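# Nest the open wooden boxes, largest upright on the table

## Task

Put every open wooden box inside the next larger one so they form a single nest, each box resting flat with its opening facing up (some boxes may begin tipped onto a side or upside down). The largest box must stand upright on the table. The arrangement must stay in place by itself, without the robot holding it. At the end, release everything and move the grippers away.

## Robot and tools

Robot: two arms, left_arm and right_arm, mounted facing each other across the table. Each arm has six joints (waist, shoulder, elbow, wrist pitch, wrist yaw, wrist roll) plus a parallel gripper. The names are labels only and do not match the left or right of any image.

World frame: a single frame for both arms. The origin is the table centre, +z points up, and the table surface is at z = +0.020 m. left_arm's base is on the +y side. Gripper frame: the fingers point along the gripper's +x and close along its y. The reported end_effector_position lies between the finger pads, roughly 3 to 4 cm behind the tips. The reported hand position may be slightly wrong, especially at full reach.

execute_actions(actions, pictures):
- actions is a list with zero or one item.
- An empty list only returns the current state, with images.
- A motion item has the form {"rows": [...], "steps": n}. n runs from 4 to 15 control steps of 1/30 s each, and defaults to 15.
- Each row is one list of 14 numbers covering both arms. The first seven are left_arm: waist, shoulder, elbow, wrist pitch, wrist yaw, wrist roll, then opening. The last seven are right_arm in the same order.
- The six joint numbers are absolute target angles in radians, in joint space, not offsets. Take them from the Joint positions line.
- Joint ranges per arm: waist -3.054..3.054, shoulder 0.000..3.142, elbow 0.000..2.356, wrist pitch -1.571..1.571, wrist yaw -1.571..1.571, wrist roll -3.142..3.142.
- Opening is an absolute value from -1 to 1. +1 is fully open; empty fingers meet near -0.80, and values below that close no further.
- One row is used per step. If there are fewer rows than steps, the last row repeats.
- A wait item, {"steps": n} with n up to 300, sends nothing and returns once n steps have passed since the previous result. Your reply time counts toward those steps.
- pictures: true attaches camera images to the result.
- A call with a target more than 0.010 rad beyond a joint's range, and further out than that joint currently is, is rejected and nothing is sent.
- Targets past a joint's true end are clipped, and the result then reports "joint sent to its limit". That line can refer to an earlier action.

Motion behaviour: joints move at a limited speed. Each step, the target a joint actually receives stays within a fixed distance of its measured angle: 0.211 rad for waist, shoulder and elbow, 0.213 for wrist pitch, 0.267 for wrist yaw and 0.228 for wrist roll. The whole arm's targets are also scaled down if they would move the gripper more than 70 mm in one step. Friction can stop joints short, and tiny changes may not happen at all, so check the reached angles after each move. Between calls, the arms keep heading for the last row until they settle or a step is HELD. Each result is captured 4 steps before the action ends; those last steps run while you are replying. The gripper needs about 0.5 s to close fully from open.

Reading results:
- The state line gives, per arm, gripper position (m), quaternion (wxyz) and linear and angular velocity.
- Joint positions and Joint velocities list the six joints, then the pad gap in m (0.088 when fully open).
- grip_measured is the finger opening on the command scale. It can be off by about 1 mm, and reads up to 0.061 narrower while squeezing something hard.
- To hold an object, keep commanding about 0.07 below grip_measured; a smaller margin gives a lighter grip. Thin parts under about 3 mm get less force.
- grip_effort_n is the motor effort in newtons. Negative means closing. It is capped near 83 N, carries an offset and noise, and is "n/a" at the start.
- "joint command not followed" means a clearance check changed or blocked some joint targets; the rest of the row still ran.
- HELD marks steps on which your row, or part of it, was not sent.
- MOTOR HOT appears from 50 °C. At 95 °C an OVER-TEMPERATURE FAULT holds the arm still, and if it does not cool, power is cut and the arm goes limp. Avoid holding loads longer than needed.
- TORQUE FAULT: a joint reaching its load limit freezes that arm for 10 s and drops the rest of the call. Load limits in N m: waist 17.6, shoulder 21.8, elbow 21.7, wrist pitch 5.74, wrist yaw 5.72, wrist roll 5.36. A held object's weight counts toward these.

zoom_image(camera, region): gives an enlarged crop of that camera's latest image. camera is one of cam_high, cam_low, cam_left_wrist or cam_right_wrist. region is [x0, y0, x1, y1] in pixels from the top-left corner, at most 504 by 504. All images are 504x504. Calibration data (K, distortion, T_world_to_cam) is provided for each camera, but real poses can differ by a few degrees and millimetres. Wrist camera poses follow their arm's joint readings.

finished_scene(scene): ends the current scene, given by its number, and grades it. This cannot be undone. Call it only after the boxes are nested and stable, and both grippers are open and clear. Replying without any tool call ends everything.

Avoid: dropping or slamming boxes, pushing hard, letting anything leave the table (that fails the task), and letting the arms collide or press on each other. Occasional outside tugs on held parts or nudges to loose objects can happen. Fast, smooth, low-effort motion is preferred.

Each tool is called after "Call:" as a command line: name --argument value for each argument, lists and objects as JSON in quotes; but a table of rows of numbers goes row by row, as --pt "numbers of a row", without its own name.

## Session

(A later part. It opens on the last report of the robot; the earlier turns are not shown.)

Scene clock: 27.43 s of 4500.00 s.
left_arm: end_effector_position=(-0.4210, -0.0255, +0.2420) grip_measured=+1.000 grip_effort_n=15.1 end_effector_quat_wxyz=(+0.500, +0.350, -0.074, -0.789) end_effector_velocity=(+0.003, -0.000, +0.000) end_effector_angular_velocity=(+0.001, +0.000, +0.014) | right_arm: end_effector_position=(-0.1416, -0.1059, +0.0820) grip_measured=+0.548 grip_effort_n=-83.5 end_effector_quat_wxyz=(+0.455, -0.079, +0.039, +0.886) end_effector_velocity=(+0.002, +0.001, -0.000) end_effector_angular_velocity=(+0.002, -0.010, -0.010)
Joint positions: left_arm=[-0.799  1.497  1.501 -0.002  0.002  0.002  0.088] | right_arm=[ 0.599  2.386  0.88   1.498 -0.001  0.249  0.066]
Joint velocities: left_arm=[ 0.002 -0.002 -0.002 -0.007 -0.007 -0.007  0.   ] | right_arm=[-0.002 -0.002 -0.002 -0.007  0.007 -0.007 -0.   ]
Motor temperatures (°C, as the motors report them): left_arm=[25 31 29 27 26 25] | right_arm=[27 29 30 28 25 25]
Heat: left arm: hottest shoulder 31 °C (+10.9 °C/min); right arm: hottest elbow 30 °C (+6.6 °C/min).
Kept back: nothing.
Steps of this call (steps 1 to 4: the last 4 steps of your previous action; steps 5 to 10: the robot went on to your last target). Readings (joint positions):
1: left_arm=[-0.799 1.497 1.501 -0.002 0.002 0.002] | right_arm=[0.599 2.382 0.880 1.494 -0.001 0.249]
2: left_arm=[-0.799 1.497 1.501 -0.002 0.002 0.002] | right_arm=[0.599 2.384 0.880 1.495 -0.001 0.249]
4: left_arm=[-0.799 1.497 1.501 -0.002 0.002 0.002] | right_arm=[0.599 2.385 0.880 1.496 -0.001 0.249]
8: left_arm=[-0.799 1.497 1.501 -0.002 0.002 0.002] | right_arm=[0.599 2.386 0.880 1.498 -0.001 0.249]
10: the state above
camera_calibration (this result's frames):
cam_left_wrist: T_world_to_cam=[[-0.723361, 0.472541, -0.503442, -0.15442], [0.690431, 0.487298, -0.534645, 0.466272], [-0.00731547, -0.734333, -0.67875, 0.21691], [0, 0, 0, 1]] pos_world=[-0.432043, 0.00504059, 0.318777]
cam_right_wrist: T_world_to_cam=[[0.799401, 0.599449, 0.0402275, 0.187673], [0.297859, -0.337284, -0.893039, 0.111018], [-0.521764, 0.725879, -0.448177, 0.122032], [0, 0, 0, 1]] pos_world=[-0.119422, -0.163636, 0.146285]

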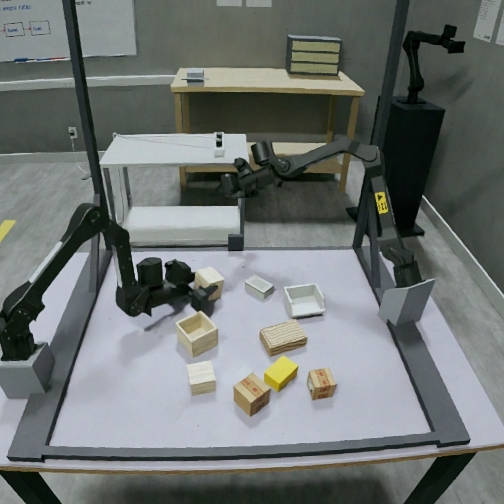

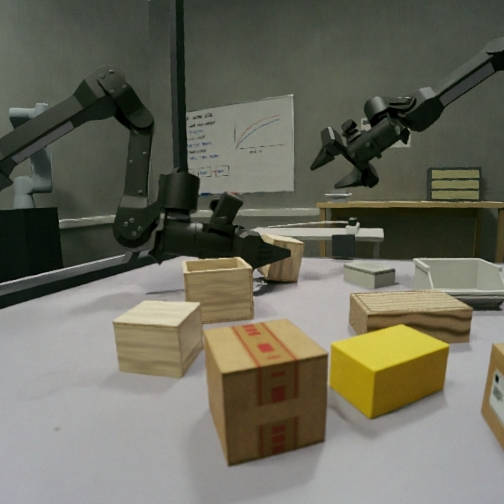

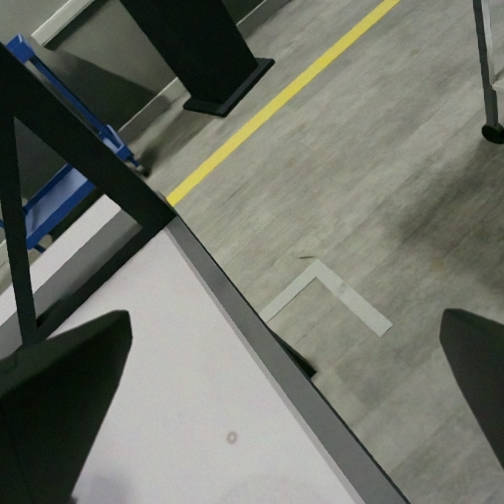

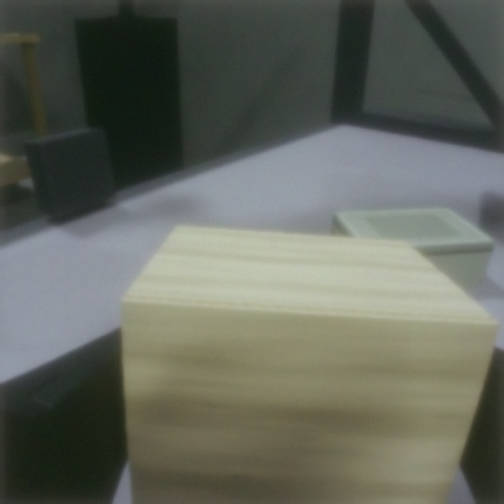

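Call:
execute_actions --actions '[{"rows":[[-0.8,1.5,1.5,0,0,0,1,0.6,2.43,0.875,1.53,0,0.25,0.47]],"steps":12}]'

Call:
execute_actions --actions '[{"rows":[[-0.8,1.5,1.5,0,0,0,1,0.6,2.43,0.875,1.53,0,0.25,1]]}]'

Call:
execute_actions --actions '[{"rows":[[-0.8,1.5,1.5,0,0,0,1,0.6,2.3,0.6,1.5,0,0.25,1]]}]'

Call:
execute_actions --actions '[{"steps":10}]' --pictures true

Scene clock: 27.93 s of 4500.00 s.
left_arm: end_effector_position=(-0.4210, -0.0255, +0.2420) grip_measured=+1.000 grip_effort_n=15.1 end_effector_quat_wxyz=(+0.500, +0.350, -0.074, -0.789) end_effector_velocity=(+0.004, +0.001, -0.006) end_effector_angular_velocity=(+0.019, -0.008, +0.020) | right_arm: end_effector_position=(-0.1401, -0.1069, +0.0799) grip_measured=+0.548 grip_effort_n=-83.5 end_effector_quat_wxyz=(+0.453, -0.072, +0.036, +0.888) end_effector_velocity=(+0.003, +0.000, -0.001) end_effector_angular_velocity=(+0.013, -0.001, -0.006)
Joint positions: left_arm=[-0.799  1.497  1.501 -0.002  0.002  0.002  0.088] | right_arm=[ 0.599  2.406  0.88   1.533 -0.001  0.249  0.066]
Joint velocities: left_arm=[-0.002  0.002 -0.002 -0.022 -0.007 -0.007  0.   ] | right_arm=[-0.002  0.012 -0.002  0.022  0.007 -0.007 -0.   ]
Motor temperatures (°C, as the motors report them): left_arm=[25 31 29 27 26 25] | right_arm=[27 29 30 28 25 25]
Heat: left arm: hottest shoulder 31 °C (+10.7 °C/min); right arm: hottest elbow 30 °C (+6.4 °C/min).
Steps of this call (steps 1 to 7: the robot went on to your last target; steps 8 to 15: the first 8 steps of this action). Readings (joint positions):
8: left_arm=[-0.799 1.497 1.501 -0.002 0.002 0.002] | right_arm=[0.599 2.389 0.880 1.503 -0.001 0.249]
9: left_arm=[-0.799 1.497 1.501 -0.002 0.002 0.002] | right_arm=[0.599 2.394 0.880 1.512 -0.001 0.249]
11: left_arm=[-0.799 1.497 1.501 -0.002 0.002 0.002] | right_arm=[0.599 2.402 0.880 1.525 -0.001 0.249]
15: the state above

Scene clock: 28.43 s of 4500.00 s.
left_arm: end_effector_position=(-0.4212, -0.0254, +0.2419) grip_measured=+1.000 grip_effort_n=15.1 end_effector_quat_wxyz=(+0.500, +0.350, -0.074, -0.789) end_effector_velocity=(+0.002, +0.003, -0.004) end_effector_angular_velocity=(+0.024, -0.002, +0.007) | right_arm: end_effector_position=(-0.1381, -0.1073, +0.0749) grip_measured=+0.974 grip_effort_n=18.4 end_effector_quat_wxyz=(+0.455, -0.078, +0.039, +0.886) end_effector_velocity=(-0.002, -0.001, +0.001) end_effector_angular_velocity=(-0.012, +0.004, +0.017)
Joint positions: left_arm=[-0.799  1.497  1.501 -0.002  0.002  0.002  0.088] | right_arm=[ 0.599  2.417  0.88   1.532 -0.001  0.249  0.087]
Joint velocities: left_arm=[-0.002 -0.002 -0.002 -0.022  0.007 -0.007  0.   ] | right_arm=[-0.002 -0.007 -0.002 -0.007 -0.022  0.007  0.01 ]
Motor temperatures (°C, as the motors report them): left_arm=[25 31 29 27 26 25] | right_arm=[27 29 30 28 25 25]
Heat: left arm: hottest shoulder 31 °C (+10.6 °C/min); right arm: hottest elbow 30 °C (+6.3 °C/min).
Steps of this call (steps 1 to 4: the last 4 steps of your previous action; steps 5 to 15: the first 11 steps of this action). Readings (joint positions):
5: left_arm=[-0.799 1.497 1.501 -0.002 0.002 0.002] | right_arm=[0.599 2.408 0.880 1.535 -0.001 0.249]
6: left_arm=[-0.799 1.497 1.501 -0.002 0.002 0.002] | right_arm=[0.599 2.409 0.880 1.535 -0.001 0.249]
8: left_arm=[-0.799 1.497 1.501 -0.002 0.002 0.002] | right_arm=[0.599 2.413 0.880 1.532 -0.001 0.249]
12: left_arm=[-0.799 1.497 1.501 -0.002 0.002 0.002] | right_arm=[0.599 2.417 0.880 1.532 -0.001 0.249]
15: the state above

Scene clock: 28.93 s of 4500.00 s.
left_arm: end_effector_position=(-0.4212, -0.0254, +0.2419) grip_measured=+1.000 grip_effort_n=15.1 end_effector_quat_wxyz=(+0.500, +0.350, -0.074, -0.789) end_effector_velocity=(+0.006, +0.002, -0.007) end_effector_angular_velocity=(+0.022, -0.010, +0.022) | right_arm: end_effector_position=(-0.0927, -0.1575, +0.0563) grip_measured=+0.997 grip_effort_n=17.9 end_effector_quat_wxyz=(+0.470, -0.160, +0.079, +0.864) end_effector_velocity=(+0.005, -0.013, +0.015) end_effector_angular_velocity=(-0.023, -0.006, -0.004)
Joint positions: left_arm=[-0.799  1.497  1.501 -0.002  0.002  0.002  0.088] | right_arm=[ 0.599  2.317  0.616  1.503 -0.001  0.249  0.088]
Joint velocities: left_arm=[-0.002 -0.002 -0.012 -0.022 -0.007 -0.007  0.   ] | right_arm=[-0.002 -0.095 -0.081 -0.037 -0.007  0.007  0.   ]
Motor temperatures (°C, as the motors report them): left_arm=[26 31 29 27 26 25] | right_arm=[27 29 30 28 25 25]
Heat: left arm: hottest shoulder 31 °C (+10.4 °C/min); right arm: hottest elbow 30 °C (+6.2 °C/min).
Steps of this call (steps 1 to 4: the last 4 steps of your previous action; steps 5 to 15: the first 11 steps of this action). Readings (joint positions):
5: left_arm=[-0.799 1.497 1.501 -0.002 0.002 0.002] | right_arm=[0.599 2.408 0.863 1.525 -0.001 0.249]
6: left_arm=[-0.799 1.497 1.501 -0.002 0.002 0.002] | right_arm=[0.599 2.385 0.820 1.518 -0.001 0.249]
8: left_arm=[-0.799 1.497 1.501 -0.002 0.002 0.002] | right_arm=[0.599 2.344 0.725 1.518 -0.001 0.249]
12: left_arm=[-0.799 1.497 1.501 -0.002 0.002 0.002] | right_arm=[0.599 2.324 0.634 1.503 -0.001 0.249]
15: the state above

Scene clock: 29.27 s of 4500.00 s.
left_arm: end_effector_position=(-0.4212, -0.0254, +0.2419) grip_measured=+1.000 grip_effort_n=15.1 end_effector_quat_wxyz=(+0.500, +0.350, -0.074, -0.789) end_effector_velocity=(+0.003, +0.002, -0.003) end_effector_angular_velocity=(+0.015, -0.006, +0.017) | right_arm: end_effector_position=(-0.0919, -0.1591, +0.0578) grip_measured=+0.998 grip_effort_n=18.4 end_effector_quat_wxyz=(+0.470, -0.161, +0.079, +0.864) end_effector_velocity=(+0.003, -0.005, -0.006) end_effector_angular_velocity=(-0.036, -0.010, +0.007)
Joint positions: left_arm=[-0.799  1.497  1.501 -0.002  0.002  0.002  0.088] | right_arm=[ 0.599  2.308  0.607  1.503 -0.001  0.249  0.088]
Joint velocities: left_arm=[-0.002 -0.002 -0.002 -0.022 -0.007 -0.007  0.   ] | right_arm=[-0.002 -0.002 -0.012 -0.022 -0.022  0.007 -0.   ]
Motor temperatures (°C, as the motors report them): left_arm=[26 31 29 27 26 25] | right_arm=[27 29 30 29 25 25]
Heat: left arm: hottest shoulder 31 °C (+10.3 °C/min); right arm: hottest elbow 30 °C (+6.2 °C/min).
Kept back: nothing.
Steps of this call (steps 1 to 4: the last 4 steps of your previous action; steps 5 to 10: the robot went on to your last target). Readings (joint positions):
1: left_arm=[-0.799 1.497 1.501 -0.002 0.002 0.002] | right_arm=[0.599 2.314 0.614 1.503 -0.001 0.249]
2: left_arm=[-0.799 1.497 1.501 -0.002 0.002 0.002] | right_arm=[0.599 2.311 0.612 1.503 -0.001 0.249]
4: left_arm=[-0.799 1.497 1.501 -0.002 0.002 0.002] | right_arm=[0.599 2.309 0.611 1.503 -0.001 0.249]
8: left_arm=[-0.799 1.497 1.501 -0.002 0.002 0.002] | right_arm=[0.599 2.308 0.607 1.503 -0.001 0.249]
10: the state above
camera_calibration (this result's frames):
cam_left_wrist: T_world_to_cam=[[-0.723273, 0.472866, -0.503264, -0.154594], [0.690521, 0.48723, -0.534591, 0.466299], [-0.00758471, -0.734169, -0.678924, 0.21685], [0, 0, 0, 1]] pos_world=[-0.432158, 0.00511167, 0.318702]
cam_right_wrist: T_world_to_cam=[[0.821884, 0.567617, 0.0481472, 0.17737], [0.375436, -0.476165, -0.795182, 0.0360136], [-0.428432, 0.671623, -0.604457, 0.184657], [0, 0, 0, 1]] pos_world=[-0.0801857, -0.20755, 0.131715]

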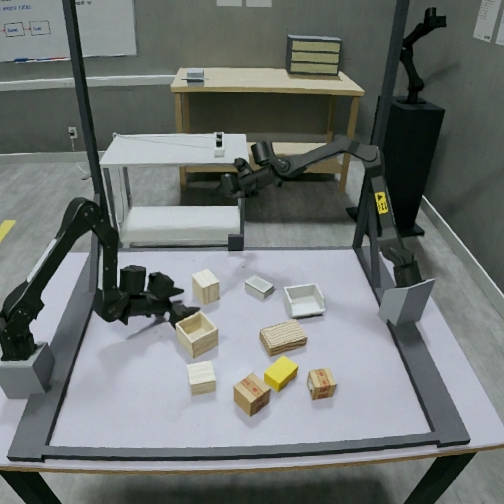

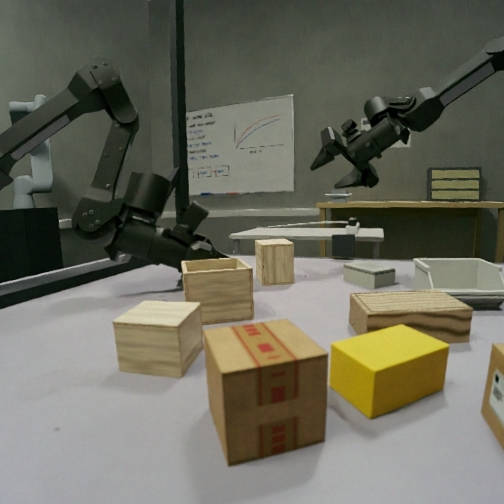

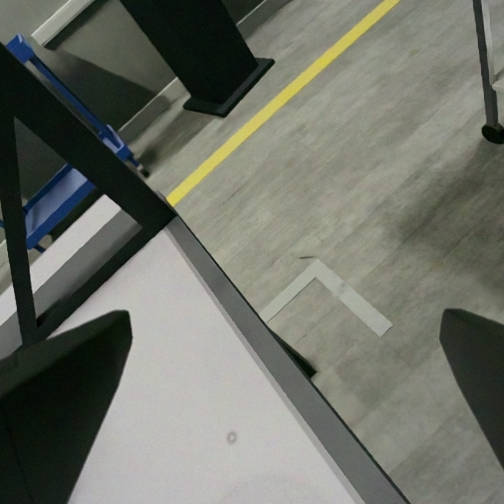

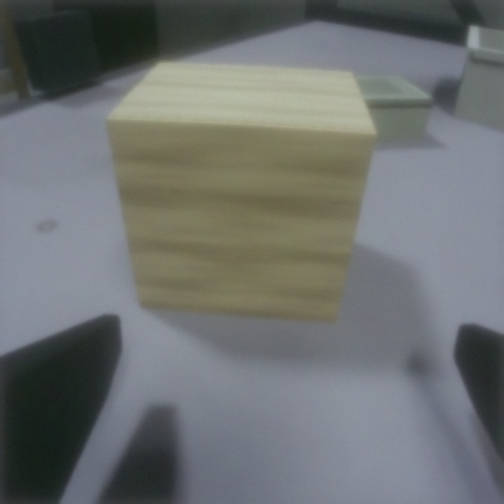

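Call:
execute_actions --actions '[{"rows":[[-0.8,1.5,1.5,0,0,0,1,0.55,1.9,0.9,0.8,0,0.1,1]]}]'

Call:
execute_actions --actions '[{"rows":[[-0.8,1.5,1.5,0,0,0,1,0.49,2.0,1.75,-0.5,-0.26,-0.1,1]]}]'

Call:
execute_actions --actions '[{"steps":25}]'

Call:
execute_actions --actions '[{"rows":[[-0.8,1.5,1.5,0,0,0,1,0.49,2.15,1.75,-0.7,-0.26,-0.1,1]]}]'

Call:
execute_actions --actions '[{"steps":10}]' --pictures true

Scene clock: 30.17 s of 4500.00 s.
left_arm: end_effector_position=(-0.4212, -0.0254, +0.2419) grip_measured=+1.000 grip_effort_n=15.1 end_effector_quat_wxyz=(+0.500, +0.350, -0.074, -0.789) end_effector_velocity=(-0.003, +0.000, -0.000) end_effector_angular_velocity=(+0.003, +0.012, -0.007) | right_arm: end_effector_position=(-0.1502, -0.0995, +0.1729) grip_measured=+0.998 grip_effort_n=18.8 end_effector_quat_wxyz=(+0.468, -0.114, -0.014, +0.877) end_effector_velocity=(-0.124, +0.072, +0.369) end_effector_angular_velocity=(+0.266, -0.099, +0.006)
Joint positions: left_arm=[-0.799  1.497  1.501 -0.002  0.002  0.002  0.088] | right_arm=[ 0.56   2.019  0.839  1.15  -0.001  0.125  0.088]
Joint velocities: left_arm=[-0.002  0.002  0.002  0.007  0.007 -0.007  0.   ] | right_arm=[-0.071 -1.057  0.51  -1.414  0.007 -0.227 -0.   ]
Motor temperatures (°C, as the motors report them): left_arm=[26 31 29 27 26 25] | right_arm=[27 29 30 29 25 25]
Heat: left arm: hottest shoulder 31 °C (+9.9 °C/min); right arm: hottest elbow 30 °C (+6.0 °C/min).
Steps of this call (steps 1 to 15: the robot went on to your last target; step 16: nothing new was sent; steps 17 to 27: the first 11 steps of this action). Readings (joint positions):
17: left_arm=[-0.799 1.497 1.501 -0.002 0.002 0.002] | right_arm=[0.598 2.297 0.614 1.483 -0.001 0.238]
18: left_arm=[-0.799 1.497 1.501 -0.002 0.002 0.002] | right_arm=[0.594 2.279 0.630 1.437 -0.001 0.218]
20: left_arm=[-0.799 1.497 1.501 -0.002 0.002 0.002] | right_arm=[0.583 2.236 0.679 1.388 -0.001 0.188]
24: left_arm=[-0.799 1.497 1.501 -0.002 0.002 0.002] | right_arm=[0.568 2.122 0.784 1.273 -0.001 0.148]
27: the state above

Scene clock: 30.67 s of 4500.00 s.
left_arm: end_effector_position=(-0.4212, -0.0254, +0.2419) grip_measured=+1.000 grip_effort_n=15.1 end_effector_quat_wxyz=(+0.500, +0.350, -0.074, -0.789) end_effector_velocity=(+0.003, -0.000, +0.000) end_effector_angular_velocity=(+0.003, +0.023, +0.035) | right_arm: end_effector_position=(-0.2085, -0.0412, +0.2349) grip_measured=+0.998 grip_effort_n=18.4 end_effector_quat_wxyz=(+0.378, -0.233, -0.043, +0.895) end_effector_velocity=(-0.173, +0.100, +0.291) end_effector_angular_velocity=(-0.011, -0.065, +0.126)
Joint positions: left_arm=[-0.799  1.497  1.501 -0.002  0.002  0.002  0.088] | right_arm=[ 0.491  1.988  1.365  0.418 -0.243 -0.089  0.088]
Joint velocities: left_arm=[-0.002 -0.002 -0.002 -0.007 -0.022 -0.037  0.   ] | right_arm=[-0.002  0.002  1.429 -1.458 -0.11  -0.095 -0.   ]
Motor temperatures (°C, as the motors report them): left_arm=[26 31 29 27 26 25] | right_arm=[27 29 30 29 25 25]
Heat: left arm: hottest shoulder 31 °C (+9.8 °C/min); right arm: hottest elbow 30 °C (+5.9 °C/min).
Steps of this call (steps 1 to 4: the last 4 steps of your previous action; steps 5 to 15: the first 11 steps of this action). Readings (joint positions):
5: left_arm=[-0.799 1.497 1.501 -0.002 0.002 0.002] | right_arm=[0.548 1.918 0.912 0.918 -0.029 0.080]
6: left_arm=[-0.799 1.497 1.501 -0.002 0.002 0.002] | right_arm=[0.537 1.931 0.953 0.865 -0.095 0.032]
8: left_arm=[-0.799 1.497 1.501 -0.002 0.002 0.002] | right_arm=[0.517 1.966 1.047 0.761 -0.166 -0.026]
12: left_arm=[-0.799 1.497 1.501 -0.002 0.002 0.002] | right_arm=[0.494 1.988 1.224 0.563 -0.226 -0.076]
15: the state above

Scene clock: 31.50 s of 4500.00 s.
left_arm: end_effector_position=(-0.4212, -0.0254, +0.2419) grip_measured=+1.000 grip_effort_n=15.1 end_effector_quat_wxyz=(+0.500, +0.350, -0.074, -0.789) end_effector_velocity=(+0.003, +0.000, -0.000) end_effector_angular_velocity=(+0.006, +0.006, +0.033) | right_arm: end_effector_position=(-0.1913, -0.0704, +0.2311) grip_measured=+0.998 grip_effort_n=17.9 end_effector_quat_wxyz=(+0.364, -0.430, +0.115, +0.818) end_effector_velocity=(+0.007, -0.014, -0.011) end_effector_angular_velocity=(-0.079, -0.045, +0.009)
Joint positions: left_arm=[-0.799  1.497  1.501 -0.002  0.002  0.002  0.088] | right_arm=[ 0.491  1.988  1.738 -0.488 -0.255 -0.098  0.088]
Joint velocities: left_arm=[-0.002 -0.002  0.002 -0.022 -0.022 -0.022  0.   ] | right_arm=[ 0.002 -0.002  0.002 -0.095 -0.022 -0.022  0.   ]
Motor temperatures (°C, as the motors report them): left_arm=[26 32 29 27 26 25] | right_arm=[27 29 30 29 25 25]
Heat: left arm: hottest shoulder 32 °C (+11.4 °C/min); right arm: hottest elbow 30 °C (+5.7 °C/min).
Kept back: nothing.
Steps of this call (steps 1 to 4: the last 4 steps of your previous action; steps 5 to 25: the robot went on to your last target). Readings (joint positions):
1: left_arm=[-0.799 1.497 1.501 -0.002 0.002 0.002] | right_arm=[0.491 1.988 1.413 0.369 -0.246 -0.091]
2: left_arm=[-0.799 1.497 1.501 -0.002 0.002 0.002] | right_arm=[0.491 1.988 1.460 0.320 -0.248 -0.093]
4: left_arm=[-0.799 1.497 1.501 -0.002 0.002 0.002] | right_arm=[0.491 1.988 1.554 0.222 -0.251 -0.095]
8: left_arm=[-0.799 1.497 1.501 -0.002 0.002 0.002] | right_arm=[0.491 1.986 1.698 0.038 -0.254 -0.097]
25: the state above

Scene clock: 31.87 s of 4500.00 s.
left_arm: end_effector_position=(-0.4212, -0.0254, +0.2419) grip_measured=+1.000 grip_effort_n=14.7 end_effector_quat_wxyz=(+0.500, +0.350, -0.074, -0.789) end_effector_velocity=(-0.000, +0.002, -0.002) end_effector_angular_velocity=(+0.013, +0.005, -0.000) | right_arm: end_effector_position=(-0.1498, -0.0903, +0.1394) grip_measured=+0.998 grip_effort_n=18.4 end_effector_quat_wxyz=(+0.345, -0.541, +0.216, +0.737) end_effector_velocity=(+0.007, -0.008, -0.016) end_effector_angular_velocity=(-0.058, -0.030, -0.006)
Joint positions: left_arm=[-0.799  1.497  1.501 -0.002  0.002  0.002  0.088] | right_arm=[ 0.491  2.142  1.751 -0.689 -0.256 -0.098  0.088]
Joint velocities: left_arm=[-0.002 -0.002 -0.002 -0.007  0.007 -0.007  0.   ] | right_arm=[ 0.002  0.027 -0.002 -0.037 -0.007 -0.007 -0.   ]
Motor temperatures (°C, as the motors report them): left_arm=[26 32 29 27 26 25] | right_arm=[27 30 30 29 25 25]
Heat: left arm: hottest shoulder 32 °C (+11.3 °C/min); right arm: hottest shoulder 30 °C (+5.6 °C/min).
Steps of this call (steps 1 to 11: the first 11 steps of this action). Readings (joint positions):
1: left_arm=[-0.799 1.497 1.501 -0.002 0.002 0.002] | right_arm=[0.491 1.997 1.741 -0.504 -0.255 -0.098]
2: left_arm=[-0.799 1.497 1.501 -0.002 0.002 0.002] | right_arm=[0.491 2.008 1.750 -0.537 -0.256 -0.098]
4: left_arm=[-0.799 1.497 1.501 -0.002 0.002 0.002] | right_arm=[0.491 2.041 1.758 -0.593 -0.256 -0.098]
8: left_arm=[-0.799 1.497 1.501 -0.002 0.002 0.002] | right_arm=[0.491 2.121 1.755 -0.671 -0.256 -0.098]
11: the state above

Scene clock: 32.20 s of 4500.00 s.
left_arm: end_effector_position=(-0.4212, -0.0254, +0.2419) grip_measured=+1.000 grip_effort_n=14.7 end_effector_quat_wxyz=(+0.500, +0.350, -0.074, -0.789) end_effector_velocity=(+0.001, +0.001, -0.001) end_effector_angular_velocity=(+0.008, +0.014, +0.018) | right_arm: end_effector_position=(-0.1486, -0.0918, +0.1386) grip_measured=+0.998 grip_effort_n=18.4 end_effector_quat_wxyz=(+0.344, -0.544, +0.219, +0.734) end_effector_velocity=(-0.001, +0.001, +0.001) end_effector_angular_velocity=(+0.011, -0.004, +0.009)
Joint positions: left_arm=[-0.799  1.497  1.501 -0.002  0.002  0.002  0.088] | right_arm=[ 0.491  2.143  1.751 -0.699 -0.256 -0.098  0.088]
Joint velocities: left_arm=[-0.002 -0.002 -0.002 -0.007 -0.007 -0.022  0.   ] | right_arm=[ 0.002 -0.002 -0.002  0.007  0.007 -0.007 -0.   ]
Motor temperatures (°C, as the motors report them): left_arm=[26 32 29 27 26 25] | right_arm=[27 30 30 29 25 25]
Heat: left arm: hottest shoulder 32 °C (+11.2 °C/min); right arm: hottest shoulder 30 °C (+5.6 °C/min).
Kept back: nothing.
Steps of this call (steps 1 to 4: the last 4 steps of your previous action; steps 5 to 10: the robot went on to your last target). Readings (joint positions):
1: left_arm=[-0.799 1.497 1.501 -0.002 0.002 0.002] | right_arm=[0.491 2.143 1.751 -0.690 -0.256 -0.098]
2: left_arm=[-0.799 1.497 1.501 -0.002 0.002 0.002] | right_arm=[0.491 2.143 1.751 -0.690 -0.256 -0.098]
4: left_arm=[-0.799 1.497 1.501 -0.002 0.002 0.002] | right_arm=[0.491 2.143 1.751 -0.691 -0.256 -0.098]
8: left_arm=[-0.799 1.497 1.501 -0.002 0.002 0.002] | right_arm=[0.491 2.143 1.751 -0.699 -0.256 -0.098]
10: the state above
camera_calibration (this result's frames):
cam_left_wrist: T_world_to_cam=[[-0.723273, 0.472866, -0.503264, -0.154594], [0.690521, 0.48723, -0.534591, 0.466299], [-0.00758471, -0.734169, -0.678924, 0.21685], [0, 0, 0, 1]] pos_world=[-0.432158, 0.00511167, 0.318702]
cam_right_wrist: T_world_to_cam=[[0.712565, 0.699617, 0.0527985, 0.177108], [0.701377, -0.712237, -0.0280962, 0.0740241], [0.0179485, 0.057052, -0.99821, 0.228556], [0, 0, 0, 1]] pos_world=[-0.182222, -0.0842245, 0.220876]

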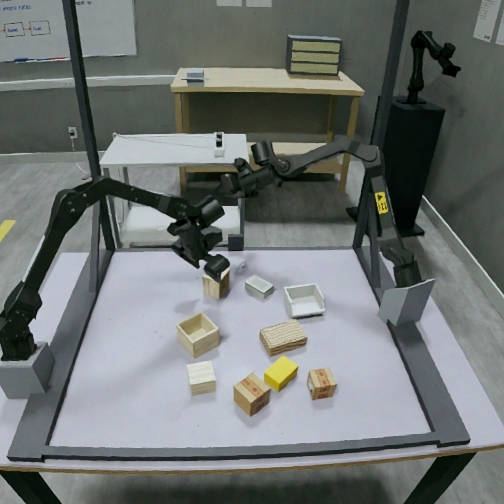

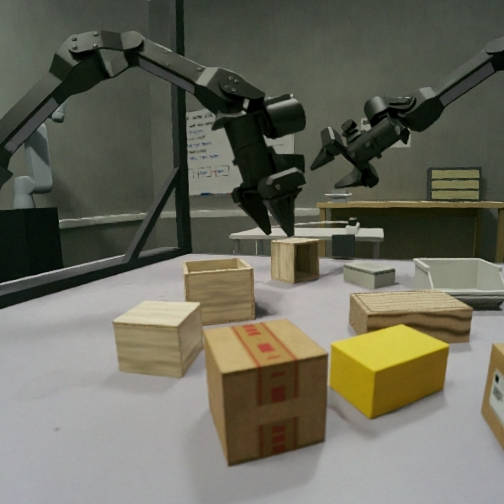

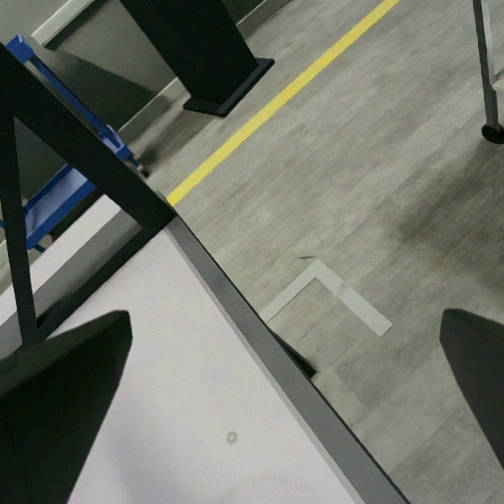

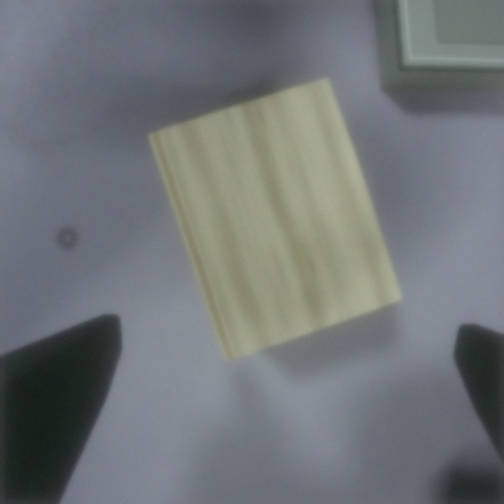

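Call:
execute_actions --actions '[{"rows":[[-0.8,1.5,1.5,0,0,0,1,0.546,2.3,2.05,-0.95,-0.231,1.08,1]]}]'

Call:
execute_actions --actions '[{"steps":25}]' --pictures true

Scene clock: 33.23 s of 4500.00 s.
left_arm: end_effector_position=(-0.4212, -0.0254, +0.2419) grip_measured=+1.000 grip_effort_n=15.1 end_effector_quat_wxyz=(+0.500, +0.350, -0.074, -0.789) end_effector_velocity=(+0.004, -0.001, +0.001) end_effector_angular_velocity=(-0.012, -0.015, +0.018) | right_arm: end_effector_position=(-0.1773, -0.0969, +0.1356) grip_measured=+0.998 grip_effort_n=18.4 end_effector_quat_wxyz=(+0.468, -0.472, +0.418, +0.619) end_effector_velocity=(-0.018, +0.019, +0.049) end_effector_angular_velocity=(-0.087, +0.304, -1.502)
Joint positions: left_arm=[-0.799  1.497  1.501 -0.002  0.002  0.002  0.088] | right_arm=[ 0.548  2.276  2.025 -0.935 -0.238  0.463  0.088]
Joint velocities: left_arm=[ 0.002 -0.002 -0.002 -0.007 -0.022  0.007  0.   ] | right_arm=[-0.007 -0.002  0.178 -0.095  0.037  1.546 -0.   ]
Motor temperatures (°C, as the motors report them): left_arm=[26 32 30 28 26 25] | right_arm=[28 30 30 29 25 25]
Heat: left arm: hottest shoulder 32 °C (+10.8 °C/min); right arm: hottest shoulder 30 °C (+5.4 °C/min).
Steps of this call (steps 1 to 15: the robot went on to your last target; steps 16 to 20: nothing new was sent; steps 21 to 31: the first 11 steps of this action). Readings (joint positions):
21: left_arm=[-0.799 1.497 1.501 -0.002 0.002 0.002] | right_arm=[0.493 2.157 1.772 -0.733 -0.255 -0.066]
22: left_arm=[-0.799 1.497 1.501 -0.002 0.002 0.002] | right_arm=[0.498 2.183 1.823 -0.789 -0.252 -0.010]
24: left_arm=[-0.799 1.497 1.501 -0.002 0.002 0.002] | right_arm=[0.515 2.234 1.913 -0.855 -0.244 0.095]
28: left_arm=[-0.799 1.497 1.501 -0.002 0.002 0.002] | right_arm=[0.544 2.273 1.999 -0.919 -0.240 0.306]
31: the state above

Scene clock: 34.07 s of 4500.00 s.
left_arm: end_effector_position=(-0.4212, -0.0254, +0.2419) grip_measured=+1.000 grip_effort_n=15.1 end_effector_quat_wxyz=(+0.500, +0.350, -0.074, -0.789) end_effector_velocity=(+0.001, +0.001, -0.001) end_effector_angular_velocity=(+0.004, +0.001, +0.011) | right_arm: end_effector_position=(-0.1768, -0.0960, +0.1358) grip_measured=+0.998 grip_effort_n=17.9 end_effector_quat_wxyz=(+0.590, -0.310, +0.585, +0.461) end_effector_velocity=(+0.002, +0.000, +0.003) end_effector_angular_velocity=(-0.003, +0.003, +0.001)
Joint positions: left_arm=[-0.799  1.497  1.501 -0.002  0.002  0.002  0.088] | right_arm=[ 0.547  2.283  2.04  -0.948 -0.236  1.076  0.088]
Joint velocities: left_arm=[-0.002 -0.002 -0.002 -0.007 -0.007 -0.007  0.   ] | right_arm=[-0.007 -0.007 -0.002 -0.007 -0.007 -0.007 -0.   ]
Motor temperatures (°C, as the motors report them): left_arm=[26 32 30 28 26 25] | right_arm=[28 30 30 29 25 25]
Heat: left arm: hottest shoulder 32 °C (+10.6 °C/min); right arm: hottest shoulder 30 °C (+5.3 °C/min).
Kept back: nothing.
Steps of this call (steps 1 to 4: the last 4 steps of your previous action; steps 5 to 25: the robot went on to your last target). Readings (joint positions):
1: left_arm=[-0.799 1.497 1.501 -0.002 0.002 0.002] | right_arm=[0.547 2.276 2.031 -0.938 -0.237 0.516]
2: left_arm=[-0.799 1.497 1.501 -0.002 0.002 0.002] | right_arm=[0.547 2.276 2.035 -0.940 -0.237 0.569]
4: left_arm=[-0.799 1.497 1.501 -0.002 0.002 0.002] | right_arm=[0.547 2.277 2.038 -0.943 -0.236 0.674]
8: left_arm=[-0.799 1.497 1.501 -0.002 0.002 0.002] | right_arm=[0.547 2.281 2.039 -0.947 -0.236 0.885]
25: the state above
camera_calibration (this result's frames):
cam_left_wrist: T_world_to_cam=[[-0.723273, 0.472866, -0.503264, -0.154594], [0.690521, 0.48723, -0.534591, 0.466299], [-0.00758471, -0.734169, -0.678924, 0.21685], [0, 0, 0, 1]] pos_world=[-0.432158, 0.00511167, 0.318702]
cam_right_wrist: T_world_to_cam=[[0.921973, -0.342033, -0.181603, 0.169073], [-0.3171, -0.935976, 0.152958, -0.135425], [-0.222293, -0.0834369, -0.971403, 0.166852], [0, 0, 0, 1]] pos_world=[-0.161734, -0.0550046, 0.213499]

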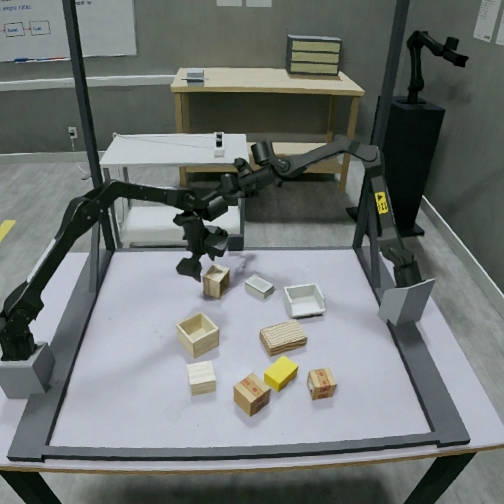

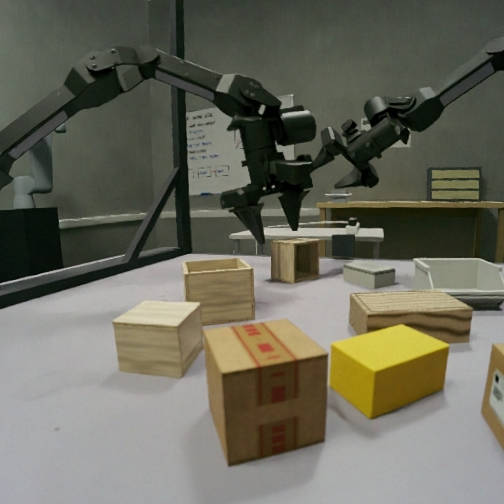

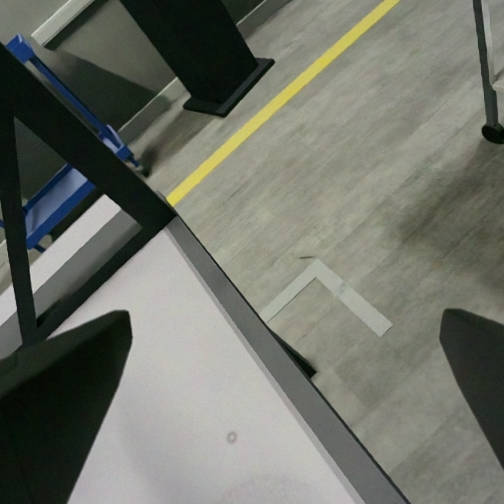

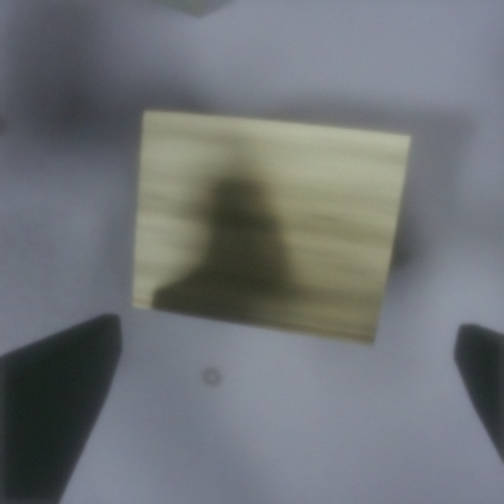

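Call:
execute_actions --actions '[{"rows":[[-0.8,1.5,1.5,0,0,0,1,0.546,2.54,2.27,-0.99,-0.231,1.17,1]]}]'

Call:
execute_actions --actions '[{"steps":15}]' --pictures true

Scene clock: 34.63 s of 4500.00 s.
left_arm: end_effector_position=(-0.4212, -0.0254, +0.2419) grip_measured=+1.000 grip_effort_n=15.1 end_effector_quat_wxyz=(+0.500, +0.350, -0.074, -0.789) end_effector_velocity=(-0.003, +0.003, -0.001) end_effector_angular_velocity=(+0.013, +0.008, -0.006) | right_arm: end_effector_position=(-0.1714, -0.0737, +0.0713) grip_measured=+0.998 grip_effort_n=17.4 end_effector_quat_wxyz=(+0.613, -0.307, +0.607, +0.402) end_effector_velocity=(-0.019, +0.031, +0.041) end_effector_angular_velocity=(+0.117, +0.070, +0.005)
Joint positions: left_arm=[-0.799  1.497  1.501 -0.002  0.002  0.002  0.088] | right_arm=[ 0.546  2.524  2.24  -0.99  -0.235  1.164  0.088]
Joint velocities: left_arm=[-0.007 -0.002  0.002 -0.007  0.007 -0.007  0.   ] | right_arm=[-0.022 -0.002  0.139 -0.007  0.007  0.007  0.   ]
Motor temperatures (°C, as the motors report them): left_arm=[26 32 30 28 26 25] | right_arm=[28 30 30 28 25 25]
Heat: left arm: hottest shoulder 32 °C (+10.4 °C/min); right arm: hottest shoulder 30 °C (+5.2 °C/min).
Steps of this call (steps 1 to 6: the robot went on to your last target; steps 7 to 17: the first 11 steps of this action). Readings (joint positions):
7: left_arm=[-0.799 1.497 1.501 -0.002 0.002 0.002] | right_arm=[0.547 2.303 2.060 -0.967 -0.236 1.091]
8: left_arm=[-0.799 1.497 1.501 -0.002 0.002 0.002] | right_arm=[0.547 2.337 2.115 -0.975 -0.236 1.112]
10: left_arm=[-0.799 1.497 1.501 -0.002 0.002 0.002] | right_arm=[0.547 2.412 2.200 -0.961 -0.236 1.136]
14: left_arm=[-0.799 1.497 1.501 -0.002 0.002 0.002] | right_arm=[0.547 2.500 2.234 -0.984 -0.235 1.158]
17: the state above

Scene clock: 35.13 s of 4500.00 s.
left_arm: end_effector_position=(-0.4212, -0.0254, +0.2419) grip_measured=+1.000 grip_effort_n=15.1 end_effector_quat_wxyz=(+0.500, +0.350, -0.074, -0.789) end_effector_velocity=(+0.004, -0.001, +0.001) end_effector_angular_velocity=(-0.012, -0.015, +0.018) | right_arm: end_effector_position=(-0.1762, -0.0693, +0.0775) grip_measured=+0.998 grip_effort_n=17.4 end_effector_quat_wxyz=(+0.611, -0.299, +0.607, +0.410) end_effector_velocity=(+0.003, -0.004, +0.000) end_effector_angular_velocity=(-0.021, -0.007, +0.000)
Joint positions: left_arm=[-0.799  1.497  1.501 -0.002  0.002  0.002  0.088] | right_arm=[ 0.546  2.525  2.263 -0.989 -0.235  1.168  0.088]
Joint velocities: left_arm=[ 0.002 -0.002 -0.002 -0.007 -0.022  0.007  0.   ] | right_arm=[-0.002 -0.002 -0.002 -0.022 -0.007 -0.007  0.   ]
Motor temperatures (°C, as the motors report them): left_arm=[26 32 30 28 26 25] | right_arm=[28 31 30 28 25 25]
Heat: left arm: hottest shoulder 32 °C (+10.2 °C/min); right arm: hottest shoulder 31 °C (+6.8 °C/min).
Kept back: nothing.
Steps of this call (steps 1 to 4: the last 4 steps of your previous action; steps 5 to 15: the robot went on to your last target). Readings (joint positions):
1: left_arm=[-0.799 1.497 1.501 -0.002 0.002 0.002] | right_arm=[0.546 2.524 2.246 -0.990 -0.235 1.165]
2: left_arm=[-0.799 1.497 1.501 -0.002 0.002 0.002] | right_arm=[0.546 2.524 2.253 -0.990 -0.235 1.165]
4: left_arm=[-0.799 1.497 1.501 -0.002 0.002 0.002] | right_arm=[0.546 2.524 2.262 -0.989 -0.235 1.166]
8: left_arm=[-0.799 1.497 1.501 -0.002 0.002 0.002] | right_arm=[0.546 2.525 2.263 -0.989 -0.235 1.167]
15: the state above
camera_calibration (this result's frames):
cam_left_wrist: T_world_to_cam=[[-0.723273, 0.472866, -0.503264, -0.154594], [0.690521, 0.48723, -0.534591, 0.466299], [-0.00758471, -0.734169, -0.678924, 0.21685], [0, 0, 0, 1]] pos_world=[-0.432158, 0.00511167, 0.318702]
cam_right_wrist: T_world_to_cam=[[0.883415, -0.446333, -0.142708, 0.150094], [-0.416803, -0.887623, 0.195962, -0.118916], [-0.214135, -0.113635, -0.970172, 0.111872], [0, 0, 0, 1]] pos_world=[-0.158204, -0.0258481, 0.153257]

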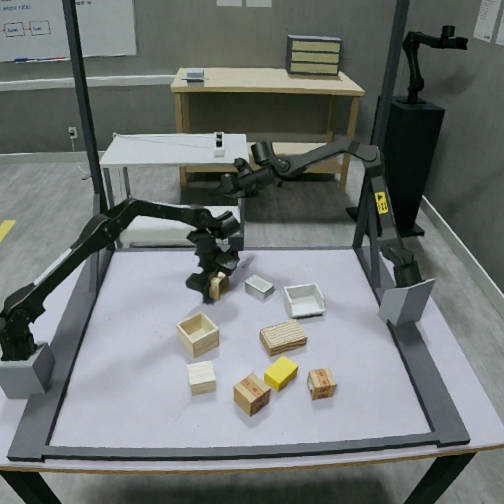

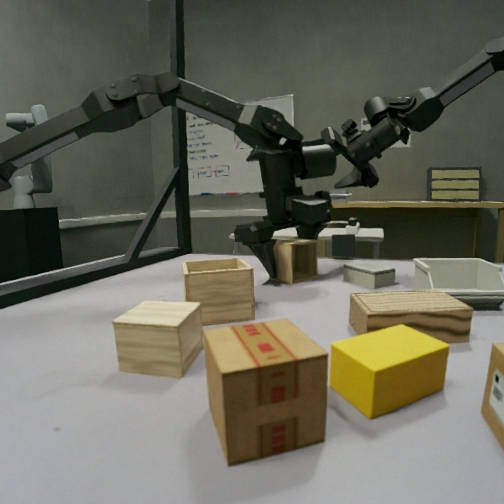

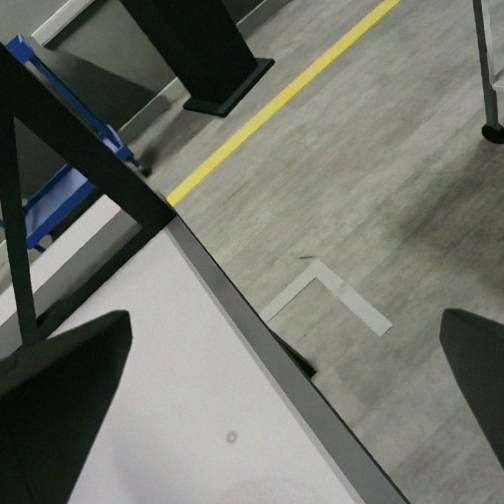

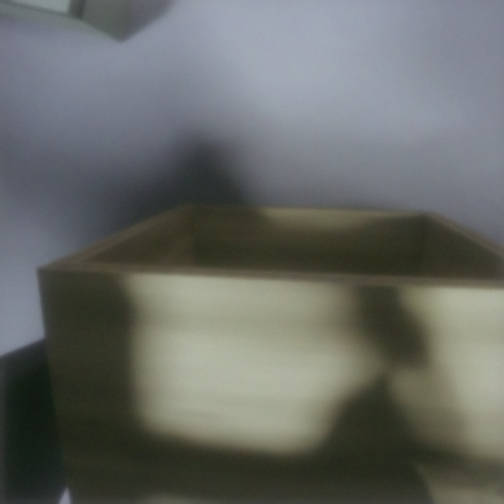

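Between fingers, opening facing image-up. Close.

Call:
execute_actions --actions '[{"rows":[[-0.8,1.5,1.5,0,0,0,1,0.546,2.54,2.27,-0.99,-0.231,1.17,0.45]]}]'

Call:
execute_actions --actions '[{"rows":[[-0.8,1.5,1.5,0,0,0,1,0.35,2.1,1.8,-0.95,-0.231,1.0,0.45]]}]'

Call:
execute_actions --actions '[{"steps":20}]' --pictures true

Scene clock: 35.60 s of 4500.00 s.
left_arm: end_effector_position=(-0.4212, -0.0254, +0.2419) grip_measured=+1.000 grip_effort_n=15.1 end_effector_quat_wxyz=(+0.500, +0.350, -0.074, -0.789) end_effector_velocity=(-0.003, +0.004, -0.001) end_effector_angular_velocity=(+0.013, +0.008, -0.006) | right_arm: end_effector_position=(-0.1761, -0.0694, +0.0775) grip_measured=+0.569 grip_effort_n=-83.5 end_effector_quat_wxyz=(+0.611, -0.299, +0.607, +0.410) end_effector_velocity=(-0.003, -0.001, +0.000) end_effector_angular_velocity=(+0.000, +0.011, -0.002)
Joint positions: left_arm=[-0.799  1.497  1.501 -0.002  0.002  0.002  0.088] | right_arm=[ 0.546  2.525  2.263 -0.989 -0.235  1.168  0.067]
Joint velocities: left_arm=[-0.007 -0.007 -0.002 -0.007  0.007 -0.007  0.   ] | right_arm=[ 0.002 -0.002 -0.002  0.007 -0.007  0.007 -0.   ]
Motor temperatures (°C, as the motors report them): left_arm=[26 32 30 28 26 25] | right_arm=[28 31 30 28 25 25]
Heat: left arm: hottest shoulder 32 °C (+10.1 °C/min); right arm: hottest shoulder 31 °C (+6.7 °C/min).
Steps of this call (steps 1 to 3: the robot went on to your last target; steps 4 to 14: the first 11 steps of this action). Readings (joint positions):
4: left_arm=[-0.799 1.497 1.501 -0.002 0.002 0.002] | right_arm=[0.546 2.525 2.263 -0.989 -0.235 1.168]
5: left_arm=[-0.799 1.497 1.501 -0.002 0.002 0.002] | right_arm=[0.546 2.525 2.263 -0.989 -0.235 1.168]
7: left_arm=[-0.799 1.497 1.501 -0.002 0.002 0.002] | right_arm=[0.546 2.525 2.263 -0.989 -0.235 1.168]
11: left_arm=[-0.799 1.497 1.501 -0.002 0.002 0.002] | right_arm=[0.546 2.525 2.263 -0.989 -0.235 1.168]
14: the state above

Scene clock: 36.10 s of 4500.00 s.
left_arm: end_effector_position=(-0.4212, -0.0254, +0.2419) grip_measured=+1.000 grip_effort_n=15.1 end_effector_quat_wxyz=(+0.500, +0.350, -0.074, -0.789) end_effector_velocity=(-0.000, +0.002, -0.002) end_effector_angular_velocity=(+0.013, +0.005, -0.000) | right_arm: end_effector_position=(-0.0757, -0.0695, +0.1651) grip_measured=+0.569 grip_effort_n=-83.5 end_effector_quat_wxyz=(+0.640, -0.269, +0.591, +0.411) end_effector_velocity=(+0.088, -0.082, +0.269) end_effector_angular_velocity=(+0.319, +0.105, -0.055)
Joint positions: left_arm=[-0.799  1.497  1.501 -0.002  0.002  0.002  0.088] | right_arm=[ 0.34   2.186  1.89  -0.959 -0.23   1.017  0.067]
Joint velocities: left_arm=[-0.002 -0.002 -0.002 -0.007  0.007 -0.007  0.   ] | right_arm=[-0.256 -0.945 -0.672  0.007 -0.022 -0.11  -0.   ]
Motor temperatures (°C, as the motors report them): left_arm=[26 32 30 28 26 25] | right_arm=[28 31 30 28 25 25]
Heat: left arm: hottest shoulder 32 °C (+10.0 °C/min); right arm: hottest shoulder 31 °C (+6.6 °C/min).
Steps of this call (steps 1 to 4: the last 4 steps of your previous action; steps 5 to 15: the first 11 steps of this action). Readings (joint positions):
5: left_arm=[-0.799 1.497 1.501 -0.002 0.002 0.002] | right_arm=[0.543 2.516 2.253 -0.982 -0.235 1.155]
6: left_arm=[-0.799 1.497 1.501 -0.002 0.002 0.002] | right_arm=[0.534 2.498 2.225 -0.977 -0.235 1.132]
8: left_arm=[-0.799 1.497 1.501 -0.002 0.002 0.002] | right_arm=[0.498 2.453 2.165 -0.975 -0.235 1.095]
12: left_arm=[-0.799 1.497 1.501 -0.002 0.002 0.002] | right_arm=[0.393 2.309 2.005 -0.958 -0.234 1.037]
15: the state above

Scene clock: 36.77 s of 4500.00 s.
left_arm: end_effector_position=(-0.4212, -0.0254, +0.2419) grip_measured=+1.000 grip_effort_n=15.1 end_effector_quat_wxyz=(+0.500, +0.350, -0.074, -0.789) end_effector_velocity=(-0.000, +0.002, -0.002) end_effector_angular_velocity=(+0.004, -0.010, -0.000) | right_arm: end_effector_position=(-0.0780, -0.0869, +0.1754) grip_measured=+0.569 grip_effort_n=-83.5 end_effector_quat_wxyz=(+0.634, -0.277, +0.587, +0.420) end_effector_velocity=(+0.001, -0.002, +0.000) end_effector_angular_velocity=(-0.009, +0.005, -0.010)
Joint positions: left_arm=[-0.799  1.497  1.501 -0.002  0.002  0.002  0.088] | right_arm=[ 0.352  2.11   1.812 -0.951 -0.23   1.002  0.067]
Joint velocities: left_arm=[-0.007 -0.002 -0.002 -0.007 -0.007  0.007  0.   ] | right_arm=[-0.002 -0.002 -0.002 -0.007 -0.007  0.007 -0.   ]
Motor temperatures (°C, as the motors report them): left_arm=[26 33 30 28 26 25] | right_arm=[28 31 30 28 25 25]
Heat: left arm: hottest shoulder 33 °C (+11.4 °C/min); right arm: hottest shoulder 31 °C (+6.5 °C/min).
Kept back: nothing.
Steps of this call (steps 1 to 4: the last 4 steps of your previous action; steps 5 to 20: the robot went on to your last target). Readings (joint positions):
1: left_arm=[-0.799 1.497 1.501 -0.002 0.002 0.002] | right_arm=[0.335 2.159 1.872 -0.956 -0.230 1.014]
2: left_arm=[-0.799 1.497 1.501 -0.002 0.002 0.002] | right_arm=[0.334 2.139 1.860 -0.954 -0.230 1.011]
4: left_arm=[-0.799 1.497 1.501 -0.002 0.002 0.002] | right_arm=[0.341 2.116 1.844 -0.951 -0.230 1.007]
8: left_arm=[-0.799 1.497 1.501 -0.002 0.002 0.002] | right_arm=[0.352 2.110 1.822 -0.951 -0.230 1.003]
20: the state above
camera_calibration (this result's frames):
cam_left_wrist: T_world_to_cam=[[-0.723273, 0.472866, -0.503264, -0.154594], [0.690521, 0.48723, -0.534591, 0.466299], [-0.00758471, -0.734169, -0.678924, 0.21685], [0, 0, 0, 1]] pos_world=[-0.432158, 0.00511167, 0.318702]
cam_right_wrist: T_world_to_cam=[[0.877403, -0.456123, -0.148711, 0.069152], [-0.441716, -0.889011, 0.120606, -0.101615], [-0.187217, -0.0401318, -0.981499, 0.236381], [0, 0, 0, 1]] pos_world=[-0.0613048, -0.0493088, 0.254547]

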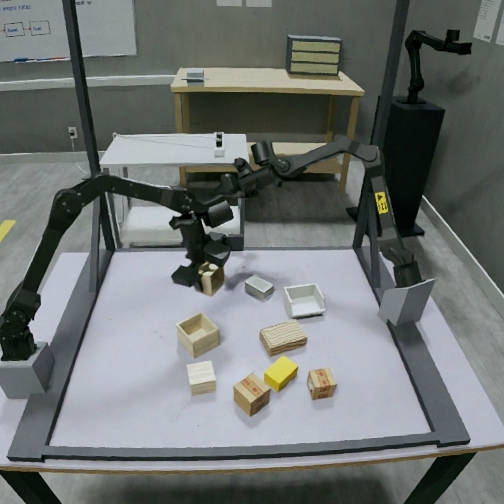

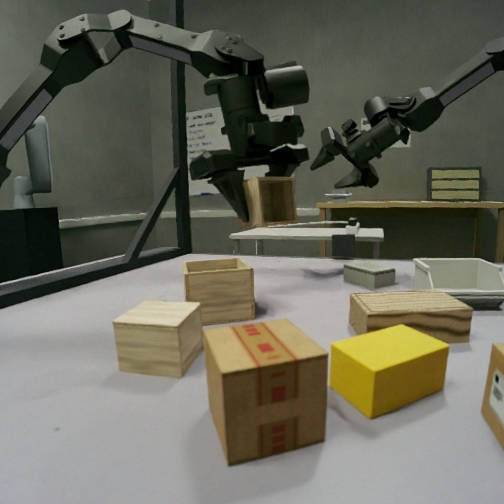

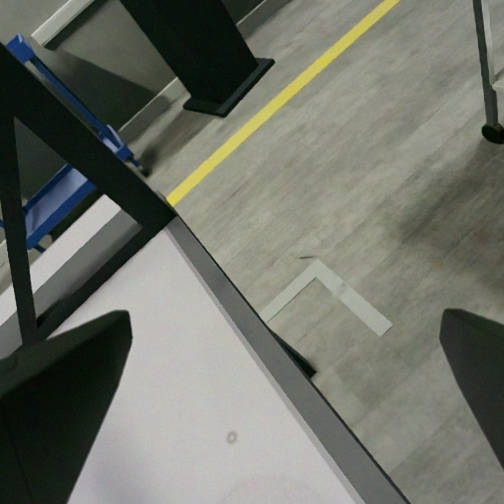

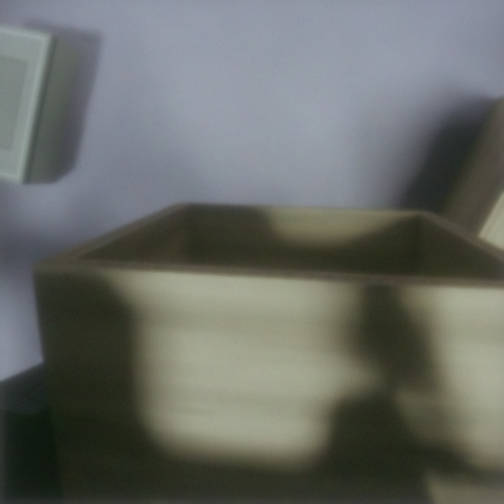

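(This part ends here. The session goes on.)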